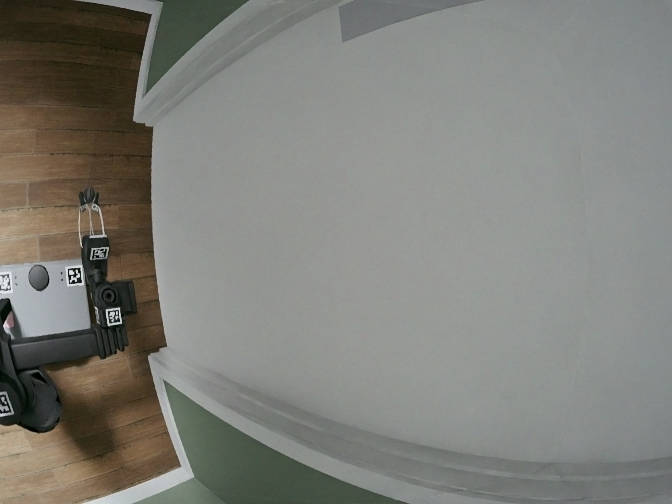

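Emit:
{"fn": "execute_actions", "kwargs": {
  "actions": [
    {"r1":{"base":{"translate_m":0.08},"joints":{"wrist_yaw_rad":0.0,"wrist_pitch_rad":0,"gripper_m":-0.03,"lift_m":0.3}},"r2":{"base":{"rotate_rad":0.35}}}
  ],
  "cameras": ["r1_nav_camera"]
}}

Emit:
{"fn": "execute_actions", "kwargs": {
  "actions": [
    {"r1":{"joints":{"arm_m":0.3},"contact_limits":{"arm_m":60}}}
  ],
  "cameras": ["r1_nav_camera"]
}}

Scene clock: 535.87 s.
r1.base_odometry: x=+2.527 y=+1.654 heading=-1.177 (m, m, rad; r1's odometry frame)
r1.turned_by_wheels: +0.000 (rad since the last result)
r1.turned_by_imu: -0.001 (rad since the last result)
r1.base_tilt: forward=+0.8 right=-1.4 (deg)
r1.lidar_m: 1.07 1.09 1.47 1.82 1.49 1.06 1.02 0.59 0.51 0.49 0.50 0.63
r1.head_depth_mm: 404 448 504 577 672 809 1003 / 401 445 500 573 668 801 1002 / 400 444 499 571 664 794 972 / 398 441 496 568 660 791 976 / 396 440 493 563 652 782 971 / 396 438 491 559 650 777 959 / 394 435 489 556 650 768 950
r1.base_status: done
r1.joint_positions: lift_m=+0.300 arm_m=+0.005 wrist_yaw_rad=+0.003 wrist_pitch_rad=-0.024 wrist_roll_rad=+0.001 gripper_m=-0.029 head_pan_rad=-1.563 head_tilt_rad=-0.593
r1.joint_status: all done
r1.motor_effort: left_wheel=-2(4) right_wheel=+2(5) lift_m=+17(32) arm_m=+0(0) wrist_yaw_rad=-3(3) wrist_pitch_rad=+9(10) wrist_roll_rad=+0(0) gripper_m=-12(87) head_pan_rad=-5(5) head_tilt_rad=-5(5) (%)
r1.hand_pose: x=-0.0206 y=-0.4055 z=+0.4089 quat_wxyz=(+0.707, +0.010, -0.707, -0.008) (m; r1's base frame)
r1.wrist_depth_mm: 211 212 216 220 223 227 230 / 218 220 224 227 230 234 239 / 225 228 233 236 238 244 249 / 234 236 241 246 248 254 258 / 244 246 249 - 260 267 270 / 253 256 260 - 272 276 280 / 263 266 273 279 282 290 296
r2.base_odometry: x=-0.407 y=+1.211 heading=+2.801 (m, m, rad; r2's odometry frame)
r2.turned_by_wheels: +0.350 (rad since the last result)
r2.turned_by_imu: +0.345 (rad since the last result)
r2.base_tilt: forward=+1.0 right=-1.6 (deg)
r2.lidar_m: 1.27 1.41 2.05 2.04 2.30 1.89 1.88 2.09 2.11 2.10 1.56 1.28
r2.head_depth_mm: 1002 1108 1236 1394 1570 - 1161 / 1026 1133 1268 1426 1571 - - / 1048 1160 1300 1480 1632 - - / 1074 1186 1342 1524 1704 1533 - / 1093 1215 1365 1561 1741 1493 - / 1121 1258 1419 1629 1780 1453 1279 / 1149 1289 1459 1686 1795 1452 1217
r2.base_status: done
r2.joint_positions: lift_m=+0.950 arm_m=+0.002 wrist_yaw_rad=+2.098 wrist_pitch_rad=-0.031 wrist_roll_rad=+0.008 gripper_m=+0.107 head_pan_rad=-0.007 head_tilt_rad=-0.606
r2.joint_status: not commanded
r2.on_its_own: gripper_m is held at +0.106, not at your +0.070, by its stall guard, which is not easing now
r2.motor_effort: left_wheel=-2(4) right_wheel=+3(6) lift_m=+43(43) arm_m=-2(1) wrist_yaw_rad=+2(3) wrist_pitch_rad=+10(10) wrist_roll_rad=+0(0) gripper_m=-21(21) head_pan_rad=+2(3) head_tilt_rad=+2(2) (%)
r2.hand_pose: x=+0.1994 y=-0.0191 z=+1.0562 quat_wxyz=(+0.361, +0.621, -0.344, +0.605) (m; r2's base frame)
r2.wrist_depth_mm: - - - - - - 871 / - - - - - - 913 / - - 107 - 152 - 888 / - - 108 185 169 - 920 / - - 107 122 144 139 950 / - - 109 158 156 141 908 / - - 108 121 157 147 -
pictures: r1_nav_camera (sideways: a quarter turn counterclockwise sets it upright)
camera_calibration (this result's frames):
r1_nav_camera: T_world_to_cam=[[-0.0506292, -0.587072, 0.80795, -1.00617], [-0.998423, 0.0493885, -0.0266784, 0.0881337], [-0.0242413, -0.808027, -0.588647, 0.722119], [0, 0, 0, 1]] pos_world=[0.0545584, -0.0115537, 1.24036]
Images, in order (width x height): r1_nav_camera 672x504.

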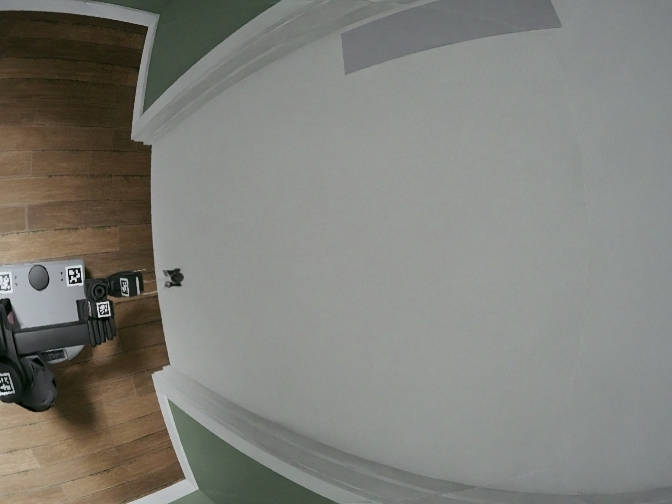

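Scene clock: 539.70 s.
r1.base_odometry: x=+2.527 y=+1.654 heading=-1.177 (m, m, rad; r1's odometry frame)
r1.turned_by_wheels: +0.000 (rad since the last result)
r1.turned_by_imu: -0.017 (rad since the last result)
r1.base_tilt: forward=+0.6 right=-1.4 (deg)
r1.lidar_m: 1.07 1.10 1.46 1.82 1.52 1.07 1.02 0.59 0.59 0.66 0.72 0.63
r1.head_depth_mm: 535 585 649 728 832 969 1147 / 558 614 686 772 890 1045 1189 / 583 647 726 823 964 1113 1192 / 609 682 770 884 1042 1269 1248 / 644 720 819 955 1139 1357 1251 / 676 768 881 1030 1253 1417 1258 / 717 816 949 1126 1653 1465 1262
r1.base_status: not commanded
r1.joint_positions: lift_m=+0.300 arm_m=+0.300 wrist_yaw_rad=+0.007 wrist_pitch_rad=-0.021 wrist_roll_rad=+0.001 gripper_m=-0.029 head_pan_rad=-1.564 head_tilt_rad=-0.596
r1.joint_status: all done
r1.motor_effort: left_wheel=+1(15) right_wheel=-2(19) lift_m=+18(18) arm_m=+4(47) wrist_yaw_rad=-6(19) wrist_pitch_rad=+8(16) wrist_roll_rad=+0(0) gripper_m=-13(15) head_pan_rad=-4(4) head_tilt_rad=-2(5) (%)
r1.contact_limits: arm_m 60 (drawing in: default 32, maximum 51; extending or still: default 41, maximum 68)
r1.hand_pose: x=-0.0196 y=-0.7003 z=+0.4095 quat_wxyz=(+0.707, +0.010, -0.707, -0.005) (m; r1's base frame)
r1.wrist_depth_mm: 256 213 181 156 137 123 111 / 274 225 188 162 142 127 114 / 294 238 198 169 147 130 117 / 316 251 207 175 153 135 120 / 341 268 222 - 158 139 124 / 370 285 240 - 162 145 128 / 407 308 234 199 175 149 132
r2.base_odometry: x=-0.407 y=+1.211 heading=+2.801 (m, m, rad; r2's odometry frame)
r2.turned_by_wheels: +0.000 (rad since the last result)
r2.turned_by_imu: +0.000 (rad since the last result)
r2.base_tilt: forward=+0.9 right=-1.6 (deg)
r2.lidar_m: 0.95 1.42 2.04 2.04 2.29 1.89 1.88 2.09 2.11 2.10 1.55 0.85
r2.head_depth_mm: 749 809 883 975 1070 - 1163 / 809 883 975 1078 1188 - - / 885 975 1081 1214 1361 - - / 974 1078 1215 1383 1608 1534 - / 1070 1199 1350 1566 1730 1486 - / 1120 1255 1418 1626 1778 1454 1279 / 1151 1294 1463 1691 1804 1458 1217
r2.base_status: not commanded
r2.joint_positions: lift_m=+0.950 arm_m=+0.002 wrist_yaw_rad=+2.098 wrist_pitch_rad=-0.031 wrist_roll_rad=+0.008 gripper_m=+0.107 head_pan_rad=-0.007 head_tilt_rad=-0.606
r2.joint_status: not commanded
r2.on_its_own: gripper_m is held at +0.106, not at your +0.070, by its stall guard, which is not easing now
r2.motor_effort: left_wheel=-2(1) right_wheel=+3(2) lift_m=+43(43) arm_m=-2(2) wrist_yaw_rad=+1(2) wrist_pitch_rad=+10(11) wrist_roll_rad=+0(0) gripper_m=-20(21) head_pan_rad=+3(3) head_tilt_rad=+2(2) (%)
r2.hand_pose: x=+0.1994 y=-0.0191 z=+1.0562 quat_wxyz=(+0.361, +0.621, -0.344, +0.605) (m; r2's base frame)
r2.wrist_depth_mm: - - - - - 890 671 / - - - - - 894 687 / - - 107 - 152 935 684 / - - 108 183 169 930 682 / - - 106 121 144 139 706 / - - 109 157 157 142 644 / - - 108 120 157 148 736
pictures: r1_nav_camera (sideways: a quarter turn counterclockwise sets it upright)
camera_calibration (this result's frames):
r1_nav_camera: T_world_to_cam=[[-0.0514331, -0.589813, 0.8059, -1.00349], [-0.998354, 0.0508785, -0.0264793, 0.0878739], [-0.0253852, -0.805935, -0.591459, 0.725784], [0, 0, 0, 1]] pos_world=[0.0545408, -0.0114069, 1.24031]
Images, in order (width x height): r1_nav_camera 672x504.

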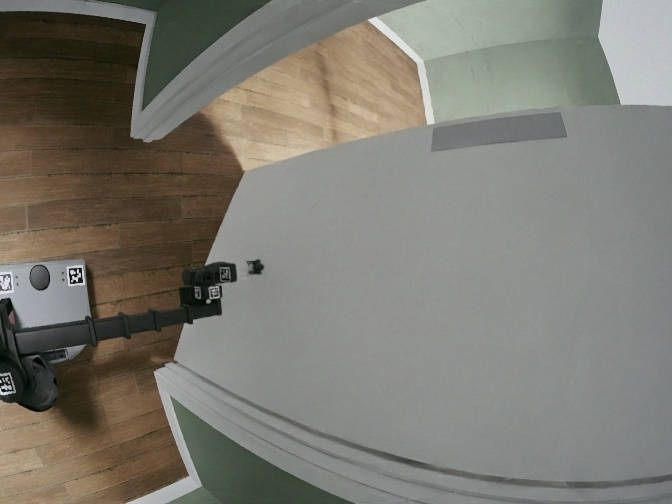

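Emit:
{"fn": "execute_actions", "kwargs": {
  "actions": [
    {"r2":{"base":{"rotate_rad":-1.42}}}
  ],
  "cameras": []
}}

Emit:
{"fn": "execute_actions", "kwargs": {
  "actions": [
    {"r2":{"base":{"translate_m":0.45}}}
  ],
  "cameras": []
}}

Emit:
{"fn": "execute_actions", "kwargs": {
  "actions": [
    {"r2":{"base":{"rotate_rad":1.42}},"r1":{"joints":{"arm_m":0.52},"contact_limits":{"arm_m":65}}}
  ],
  "cameras": ["r1_nav_camera","r2_nav_camera"]
}}

Scene clock: 549.87 s.
r1.base_odometry: x=+2.527 y=+1.654 heading=-1.177 (m, m, rad; r1's odometry frame)
r1.turned_by_wheels: +0.000 (rad since the last result)
r1.turned_by_imu: -0.001 (rad since the last result)
r1.base_tilt: forward=+0.8 right=-1.6 (deg)
r1.lidar_m: 1.07 1.09 1.46 1.82 1.51 1.07 1.02 0.59 0.59 0.66 0.73 0.63
r1.head_depth_mm: 534 585 647 727 832 969 1151 / 557 613 686 774 893 1044 1190 / 582 647 724 827 957 1113 1184 / 612 682 768 886 1036 1274 1243 / 643 718 818 950 1135 1349 1250 / 677 764 876 1033 1245 1425 1252 / 718 819 947 1125 1665 1466 1262
r1.base_status: not commanded
r1.joint_positions: lift_m=+0.300 arm_m=+0.300 wrist_yaw_rad=+0.007 wrist_pitch_rad=-0.021 wrist_roll_rad=+0.001 gripper_m=-0.029 head_pan_rad=-1.564 head_tilt_rad=-0.596
r1.joint_status: not commanded
r1.motor_effort: left_wheel=+1(1) right_wheel=-2(3) lift_m=+18(18) arm_m=+4(5) wrist_yaw_rad=-5(6) wrist_pitch_rad=+8(8) wrist_roll_rad=+0(0) gripper_m=-15(13) head_pan_rad=-4(3) head_tilt_rad=-2(2) (%)
r1.hand_pose: x=-0.0196 y=-0.7003 z=+0.4095 quat_wxyz=(+0.707, +0.010, -0.707, -0.005) (m; r1's base frame)
r1.wrist_depth_mm: 253 214 180 156 137 123 111 / 272 226 188 162 142 127 115 / 293 237 198 168 147 131 117 / 317 252 206 175 152 135 121 / 342 267 222 - 158 139 124 / 368 286 240 - 162 144 128 / 405 307 234 199 175 150 132
r2.base_odometry: x=-0.407 y=+1.211 heading=+1.381 (m, m, rad; r2's odometry frame)
r2.turned_by_wheels: -1.420 (rad since the last result)
r2.turned_by_imu: -1.401 (rad since the last result)
r2.base_tilt: forward=+1.0 right=-1.7 (deg)
r2.lidar_m: 2.10 1.42 0.86 1.04 1.54 2.04 2.05 2.11 1.88 1.89 2.27 2.10
r2.head_depth_mm: 1691 1844 2064 2241 1782 - 1158 / 1752 1931 2154 2319 1884 - - / 1823 2006 2256 2330 1795 - - / 1896 2106 2375 2343 1800 1535 - / 1978 2190 2483 2353 1795 1496 - / 1953 2095 2240 2270 1808 1446 1274 / 1679 1775 1883 2007 1797 1457 1219
r2.base_status: done
r2.joint_positions: lift_m=+0.950 arm_m=+0.002 wrist_yaw_rad=+2.098 wrist_pitch_rad=-0.031 wrist_roll_rad=+0.008 gripper_m=+0.107 head_pan_rad=-0.007 head_tilt_rad=-0.606
r2.joint_status: not commanded
r2.on_its_own: gripper_m is held at +0.106, not at your +0.070, by its stall guard, which is not easing now
r2.motor_effort: left_wheel=+2(4) right_wheel=-3(6) lift_m=+43(43) arm_m=-2(2) wrist_yaw_rad=+1(3) wrist_pitch_rad=+10(11) wrist_roll_rad=+0(0) gripper_m=-21(21) head_pan_rad=+2(2) head_tilt_rad=+2(2) (%)
r2.hand_pose: x=+0.1994 y=-0.0191 z=+1.0562 quat_wxyz=(+0.361, +0.621, -0.344, +0.605) (m; r2's base frame)
r2.wrist_depth_mm: 734 762 - - - - - / 770 789 - - - - - / 796 811 107 - 152 - - / 802 830 107 189 169 - - / 816 855 106 127 144 139 - / 848 - 109 158 157 141 - / 861 917 108 121 157 147 -
pictures: none
No camera images: the call's "cameras" was empty. Leave "cameras" out to get every camera's image.

Scene clock: 555.33 s.
r1.base_odometry: x=+2.527 y=+1.654 heading=-1.177 (m, m, rad; r1's odometry frame)
r1.turned_by_wheels: +0.000 (rad since the last result)
r1.turned_by_imu: -0.001 (rad since the last result)
r1.base_tilt: forward=+0.8 right=-1.5 (deg)
r1.lidar_m: 1.07 1.09 1.45 1.82 1.52 1.07 1.02 0.59 0.59 0.66 0.73 0.63
r1.head_depth_mm: 533 584 648 730 833 966 1150 / 557 612 684 774 890 1044 1193 / 585 644 723 825 959 1118 1204 / 611 681 769 885 1036 1263 1244 / 641 720 820 952 1130 1365 1244 / 680 767 880 1031 1256 1424 1250 / 717 817 949 1125 1654 1460 1263
r1.base_status: not commanded
r1.joint_positions: lift_m=+0.300 arm_m=+0.300 wrist_yaw_rad=+0.007 wrist_pitch_rad=-0.021 wrist_roll_rad=+0.001 gripper_m=-0.029 head_pan_rad=-1.564 head_tilt_rad=-0.596
r1.joint_status: not commanded
r1.motor_effort: left_wheel=+1(1) right_wheel=-2(2) lift_m=+18(18) arm_m=+5(5) wrist_yaw_rad=-6(6) wrist_pitch_rad=+8(8) wrist_roll_rad=+0(0) gripper_m=-14(13) head_pan_rad=-4(3) head_tilt_rad=-2(2) (%)
r1.hand_pose: x=-0.0196 y=-0.7003 z=+0.4095 quat_wxyz=(+0.707, +0.010, -0.707, -0.005) (m; r1's base frame)
r1.wrist_depth_mm: 254 215 180 156 138 123 111 / 273 224 188 162 142 127 114 / 293 237 197 168 147 131 117 / 316 252 208 176 153 135 121 / 341 268 221 - 158 139 124 / 371 285 240 - 162 144 128 / 402 309 234 198 175 149 132
r2.base_odometry: x=-0.322 y=+1.653 heading=+1.381 (m, m, rad; r2's odometry frame)
r2.turned_by_wheels: +0.000 (rad since the last result)
r2.turned_by_imu: +0.002 (rad since the last result)
r2.base_tilt: forward=+0.9 right=-1.7 (deg)
r2.lidar_m: 1.68 1.26 1.11 0.65 1.22 2.46 2.47 2.26 2.03 2.04 1.87 1.67
r2.head_depth_mm: 1336 1462 1625 1819 1783 - 1160 / 1384 1522 1707 1919 1879 - - / 1440 1593 1784 2029 1794 - - / 1498 1650 1874 2081 1793 1536 - / 1561 1736 1959 2170 1808 1490 - / 1622 1784 1958 2072 1805 1457 1277 / 1476 1562 1653 1755 1741 1458 1218
r2.base_status: done
r2.joint_positions: lift_m=+0.950 arm_m=+0.002 wrist_yaw_rad=+2.098 wrist_pitch_rad=-0.031 wrist_roll_rad=+0.008 gripper_m=+0.107 head_pan_rad=-0.007 head_tilt_rad=-0.606
r2.joint_status: not commanded
r2.on_its_own: gripper_m is held at +0.106, not at your +0.070, by its stall guard, which is not easing now
r2.motor_effort: left_wheel=+1(5) right_wheel=-3(3) lift_m=+43(43) arm_m=-3(2) wrist_yaw_rad=+2(2) wrist_pitch_rad=+11(10) wrist_roll_rad=+0(0) gripper_m=-21(21) head_pan_rad=+2(2) head_tilt_rad=+2(2) (%)
r2.hand_pose: x=+0.1994 y=-0.0191 z=+1.0562 quat_wxyz=(+0.361, +0.621, -0.344, +0.605) (m; r2's base frame)
r2.wrist_depth_mm: 899 - - - - - - / 922 - - - - - - / 950 - 107 - 152 - - / 962 - 108 185 169 - - / - - 106 121 144 138 - / - - 109 158 156 141 - / - - 108 120 157 147 -
pictures: none
No camera images: the call's "cameras" was empty. Leave "cameras" out to get every camera's image.

Scene clock: 558.57 s.
r1.base_odometry: x=+2.527 y=+1.654 heading=-1.177 (m, m, rad; r1's odometry frame)
r1.turned_by_wheels: +0.000 (rad since the last result)
r1.turned_by_imu: -0.001 (rad since the last result)
r1.base_tilt: forward=+0.8 right=-1.3 (deg)
r1.lidar_m: 1.07 1.10 1.45 1.82 1.51 1.07 1.02 0.59 0.59 0.76 0.72 0.63
r1.head_depth_mm: 626 680 745 824 920 1050 1179 / 683 745 822 921 1049 1197 1234 / 746 828 926 1046 1174 1412 1238 / 824 928 1048 1213 1472 1432 1238 / 923 1051 1210 1455 1645 1447 1249 / 1077 3384 2747 2023 1735 1445 1247 / 3172 3506 2835 2044 1751 1459 1260
r1.base_status: not commanded
r1.joint_positions: lift_m=+0.300 arm_m=+0.519 wrist_yaw_rad=+0.005 wrist_pitch_rad=-0.023 wrist_roll_rad=+0.001 gripper_m=-0.029 head_pan_rad=-1.564 head_tilt_rad=-0.596
r1.joint_status: all done
r1.motor_effort: left_wheel=+2(2) right_wheel=-2(4) lift_m=+18(18) arm_m=+5(10) wrist_yaw_rad=-5(9) wrist_pitch_rad=+9(9) wrist_roll_rad=+0(0) gripper_m=-13(15) head_pan_rad=-3(4) head_tilt_rad=-2(2) (%)
r1.contact_limits: arm_m 65 (drawing in: default 32, maximum 51; extending or still: default 41, maximum 68)
r1.hand_pose: x=-0.0201 y=-0.9193 z=+0.4091 quat_wxyz=(+0.707, +0.010, -0.707, -0.007) (m; r1's base frame)
r1.wrist_depth_mm: - 390 233 165 127 104 88 / - 431 246 171 132 107 90 / - - 260 178 136 110 92 / - - 279 186 140 112 94 / - 881 315 - 145 116 96 / 870 865 374 - 146 119 98 / 691 684 313 213 162 122 101
r2.base_odometry: x=-0.322 y=+1.653 heading=+2.801 (m, m, rad; r2's odometry frame)
r2.turned_by_wheels: +1.420 (rad since the last result)
r2.turned_by_imu: +1.400 (rad since the last result)
r2.base_tilt: forward=+1.0 right=-1.7 (deg)
r2.lidar_m: 1.11 0.51 2.00 2.46 2.47 2.03 2.03 2.04 1.68 1.67 1.37 1.12
r2.head_depth_mm: 894 972 1074 1220 1382 - 1159 / 2907 3229 3247 1321 1462 - - / 2971 3288 3387 2360 1807 - - / 2930 3329 3206 2172 1796 1535 - / 3095 3509 3455 2063 1802 1499 - / 3009 3163 3149 2268 1680 1412 1250 / 2430 2540 2680 1663 614 1383 1218
r2.base_status: done
r2.joint_positions: lift_m=+0.950 arm_m=+0.002 wrist_yaw_rad=+2.098 wrist_pitch_rad=-0.031 wrist_roll_rad=+0.008 gripper_m=+0.107 head_pan_rad=-0.007 head_tilt_rad=-0.606
r2.joint_status: not commanded
r2.on_its_own: gripper_m is held at +0.106, not at your +0.070, by its stall guard, which is not easing now
r2.motor_effort: left_wheel=-2(4) right_wheel=+3(5) lift_m=+43(43) arm_m=-2(2) wrist_yaw_rad=+2(2) wrist_pitch_rad=+10(10) wrist_roll_rad=+0(0) gripper_m=-20(21) head_pan_rad=+3(2) head_tilt_rad=+2(2) (%)
r2.hand_pose: x=+0.1994 y=-0.0191 z=+1.0562 quat_wxyz=(+0.361, +0.621, -0.344, +0.605) (m; r2's base frame)
r2.wrist_depth_mm: - - - 904 - - - / - - - 686 - - - / - - 107 491 153 - - / - - 108 184 170 - 821 / - - 106 122 144 139 828 / - - 110 157 157 141 807 / - - 108 121 157 147 883
pictures: r1_nav_camera (sideways: a quarter turn counterclockwise sets it upright), r2_nav_camera (sideways: a quarter turn counterclockwise sets it upright)
camera_calibration (this result's frames):
r1_nav_camera: T_world_to_cam=[[-0.0514332, -0.589813, 0.8059, -1.00349], [-0.998354, 0.0508786, -0.0264793, 0.0878739], [-0.0253853, -0.805935, -0.591459, 0.725784], [0, 0, 0, 1]] pos_world=[0.0545408, -0.0114069, 1.24031]
r2_nav_camera: T_world_to_cam=[[0.560234, 0.00466538, 0.828322, -1.04411], [-0.00780073, -0.99991, 0.0109078, 0.0435166], [0.828298, -0.0125724, -0.560147, 0.683342], [0, 0, 0, 1]] pos_world=[0.0192739, 0.0569752, 1.24716]
Images, in order (width x height): r1_nav_camera 672x504, r2_nav_camera 672x504.

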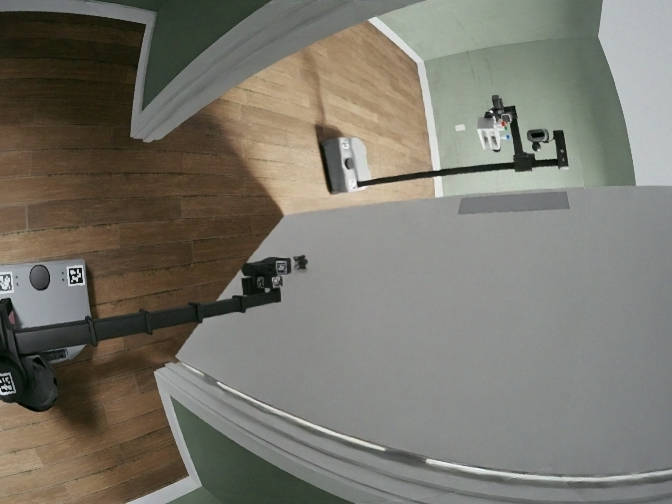

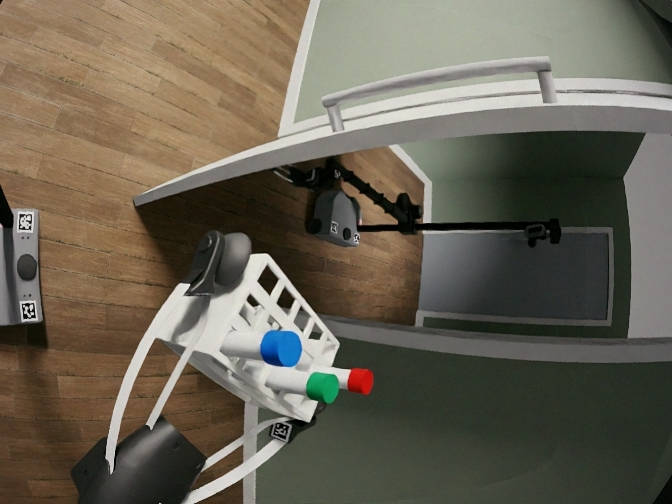

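Emit:
{"fn": "execute_actions", "kwargs": {
  "actions": [
    {"r2":{"base":{"rotate_rad":-0.1}}}
  ],
  "cameras": []
}}

Emit:
{"fn": "execute_actions", "kwargs": {
  "actions": [
    {"r2":{"base":{"translate_m":0.35}}}
  ],
  "cameras": ["r2_nav_camera"]
}}

Scene clock: 561.73 s.
r1.base_odometry: x=+2.527 y=+1.654 heading=-1.177 (m, m, rad; r1's odometry frame)
r1.turned_by_wheels: +0.000 (rad since the last result)
r1.turned_by_imu: -0.001 (rad since the last result)
r1.base_tilt: forward=+0.8 right=-1.4 (deg)
r1.lidar_m: 1.07 1.10 1.45 1.82 1.52 1.07 1.02 0.59 0.59 0.76 0.72 0.63
r1.head_depth_mm: 627 680 748 826 921 1047 1186 / 680 749 823 919 1048 1202 1240 / 746 826 916 1052 1174 1392 1241 / 824 922 1050 1212 1476 1446 1248 / 925 1045 1215 1450 1636 1450 1255 / 1073 3359 2667 2013 1737 1450 1253 / 3179 3514 2847 2022 1734 1464 1261
r1.base_status: not commanded
r1.joint_positions: lift_m=+0.300 arm_m=+0.519 wrist_yaw_rad=+0.005 wrist_pitch_rad=-0.023 wrist_roll_rad=+0.001 gripper_m=-0.029 head_pan_rad=-1.564 head_tilt_rad=-0.596
r1.joint_status: not commanded
r1.motor_effort: left_wheel=+2(2) right_wheel=-2(3) lift_m=+18(18) arm_m=+5(5) wrist_yaw_rad=-4(4) wrist_pitch_rad=+9(8) wrist_roll_rad=+0(0) gripper_m=-13(13) head_pan_rad=-3(4) head_tilt_rad=-2(3) (%)
r1.hand_pose: x=-0.0201 y=-0.9193 z=+0.4091 quat_wxyz=(+0.707, +0.010, -0.707, -0.007) (m; r1's base frame)
r1.wrist_depth_mm: - 391 232 164 128 104 88 / - 432 245 172 132 107 90 / - - 259 178 136 110 92 / - - 278 185 140 112 94 / - 887 314 - 145 116 96 / 877 891 373 - 146 119 98 / 700 685 315 212 162 122 101
r2.base_odometry: x=-0.322 y=+1.653 heading=+2.701 (m, m, rad; r2's odometry frame)
r2.turned_by_wheels: -0.100 (rad since the last result)
r2.turned_by_imu: -0.099 (rad since the last result)
r2.base_tilt: forward=+1.0 right=-1.7 (deg)
r2.lidar_m: 1.11 0.51 1.75 2.45 2.65 2.07 2.03 2.15 1.70 1.67 1.49 1.15
r2.head_depth_mm: 890 986 1104 1248 1429 - 1159 / 903 1001 1113 1264 1379 - - / 2939 3288 3208 2268 1681 - - / 2995 3315 3433 2349 1794 1512 - / 2954 3319 3254 2091 1791 1493 - / 3072 3423 3501 2071 1737 1453 1278 / 2979 3086 3059 2375 1688 1300 1167
r2.base_status: done
r2.joint_positions: lift_m=+0.950 arm_m=+0.002 wrist_yaw_rad=+2.098 wrist_pitch_rad=-0.031 wrist_roll_rad=+0.008 gripper_m=+0.107 head_pan_rad=-0.007 head_tilt_rad=-0.606
r2.joint_status: not commanded
r2.on_its_own: gripper_m is held at +0.106, not at your +0.070, by its stall guard, which is not easing now
r2.motor_effort: left_wheel=+2(4) right_wheel=-3(5) lift_m=+43(43) arm_m=-2(2) wrist_yaw_rad=+2(2) wrist_pitch_rad=+10(11) wrist_roll_rad=+0(0) gripper_m=-21(20) head_pan_rad=+2(3) head_tilt_rad=+2(2) (%)
r2.hand_pose: x=+0.1994 y=-0.0190 z=+1.0562 quat_wxyz=(+0.361, +0.621, -0.344, +0.605) (m; r2's base frame)
r2.wrist_depth_mm: - - 520 - - - 778 / - - 603 - - - 778 / - - 107 794 152 - 787 / - - 108 186 169 - 811 / - - 106 127 144 139 827 / - - 110 158 157 141 819 / - - 108 121 157 147 904
pictures: none
No camera images: the call's "cameras" was empty. Leave "cameras" out to get every camera's image.

Scene clock: 566.17 s.
r1.base_odometry: x=+2.527 y=+1.654 heading=-1.177 (m, m, rad; r1's odometry frame)
r1.turned_by_wheels: +0.000 (rad since the last result)
r1.turned_by_imu: -0.001 (rad since the last result)
r1.base_tilt: forward=+0.7 right=-1.5 (deg)
r1.lidar_m: 1.07 1.10 1.45 1.82 1.52 1.07 1.02 0.59 0.59 0.76 0.72 0.63
r1.head_depth_mm: 626 681 742 826 921 1050 1177 / 680 743 826 923 1046 1199 1232 / 747 824 923 1047 1171 1405 1246 / 828 925 1048 1219 1478 1440 1248 / 928 1048 1214 1442 1639 1455 1259 / 1071 3465 2589 1797 1691 1456 1255 / 3117 3515 2851 2160 1663 1459 1259
r1.base_status: not commanded
r1.joint_positions: lift_m=+0.300 arm_m=+0.519 wrist_yaw_rad=+0.005 wrist_pitch_rad=-0.023 wrist_roll_rad=+0.001 gripper_m=-0.029 head_pan_rad=-1.564 head_tilt_rad=-0.596
r1.joint_status: not commanded
r1.motor_effort: left_wheel=+1(2) right_wheel=-2(2) lift_m=+18(18) arm_m=+5(5) wrist_yaw_rad=-5(4) wrist_pitch_rad=+9(8) wrist_roll_rad=+0(0) gripper_m=-13(13) head_pan_rad=-4(4) head_tilt_rad=-3(3) (%)
r1.hand_pose: x=-0.0201 y=-0.9193 z=+0.4091 quat_wxyz=(+0.707, +0.010, -0.707, -0.007) (m; r1's base frame)
r1.wrist_depth_mm: - 390 232 165 128 105 88 / - 432 245 172 131 107 90 / - 577 261 179 136 110 92 / - 603 278 186 141 112 94 / - 625 312 - 145 116 96 / 576 619 374 - 146 119 98 / 543 582 313 212 162 122 101
r2.base_odometry: x=-0.639 y=+1.802 heading=+2.702 (m, m, rad; r2's odometry frame)
r2.turned_by_wheels: +0.000 (rad since the last result)
r2.turned_by_imu: +0.001 (rad since the last result)
r2.base_tilt: forward=+0.9 right=-1.6 (deg)
r2.lidar_m: 0.77 0.78 0.27 0.29 2.61 2.42 2.37 2.24 1.73 1.70 1.02 0.79
r2.head_depth_mm: 593 657 742 843 964 - 1156 / 2545 730 767 857 926 - - / 2663 2942 3186 2333 1792 - - / 2686 2994 3228 2348 1797 1533 - / 2709 3023 3237 2264 1683 1492 - / 2599 3033 3224 1631 1683 1455 1289 / 2763 3007 3052 2369 1703 1349 1218
r2.base_status: done
r2.joint_positions: lift_m=+0.950 arm_m=+0.002 wrist_yaw_rad=+2.098 wrist_pitch_rad=-0.031 wrist_roll_rad=+0.008 gripper_m=+0.107 head_pan_rad=-0.007 head_tilt_rad=-0.606
r2.joint_status: not commanded
r2.on_its_own: gripper_m is held at +0.106, not at your +0.070, by its stall guard, which is not easing now
r2.motor_effort: left_wheel=+1(5) right_wheel=-3(4) lift_m=+43(43) arm_m=-2(2) wrist_yaw_rad=+3(2) wrist_pitch_rad=+10(10) wrist_roll_rad=+0(0) gripper_m=-20(20) head_pan_rad=+1(3) head_tilt_rad=+1(1) (%)
r2.hand_pose: x=+0.1994 y=-0.0190 z=+1.0562 quat_wxyz=(+0.361, +0.621, -0.344, +0.605) (m; r2's base frame)
r2.wrist_depth_mm: 344 507 - - - - 502 / 346 508 993 - - - 514 / 346 469 107 - 152 - 528 / 345 497 107 183 169 - 543 / 340 439 106 121 143 139 554 / 334 - 110 158 157 141 547 / 320 487 108 120 157 148 597
pictures: r2_nav_camera (sideways: a quarter turn counterclockwise sets it upright)
camera_calibration (this result's frames):
r2_nav_camera: T_world_to_cam=[[0.560231, 0.00466557, 0.828323, -1.04411], [-0.00780045, -0.99991, 0.0109078, 0.0435166], [0.828299, -0.0125722, -0.560145, 0.68334], [0, 0, 0, 1]] pos_world=[0.019274, 0.0569752, 1.24716]
Images, in order (width x height): r2_nav_camera 672x504.

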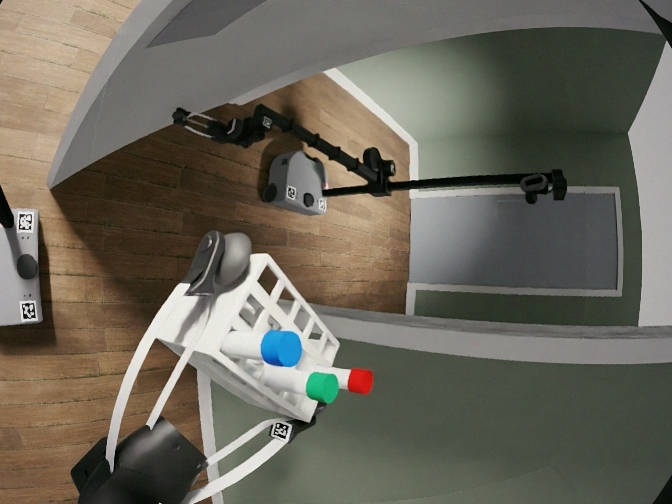

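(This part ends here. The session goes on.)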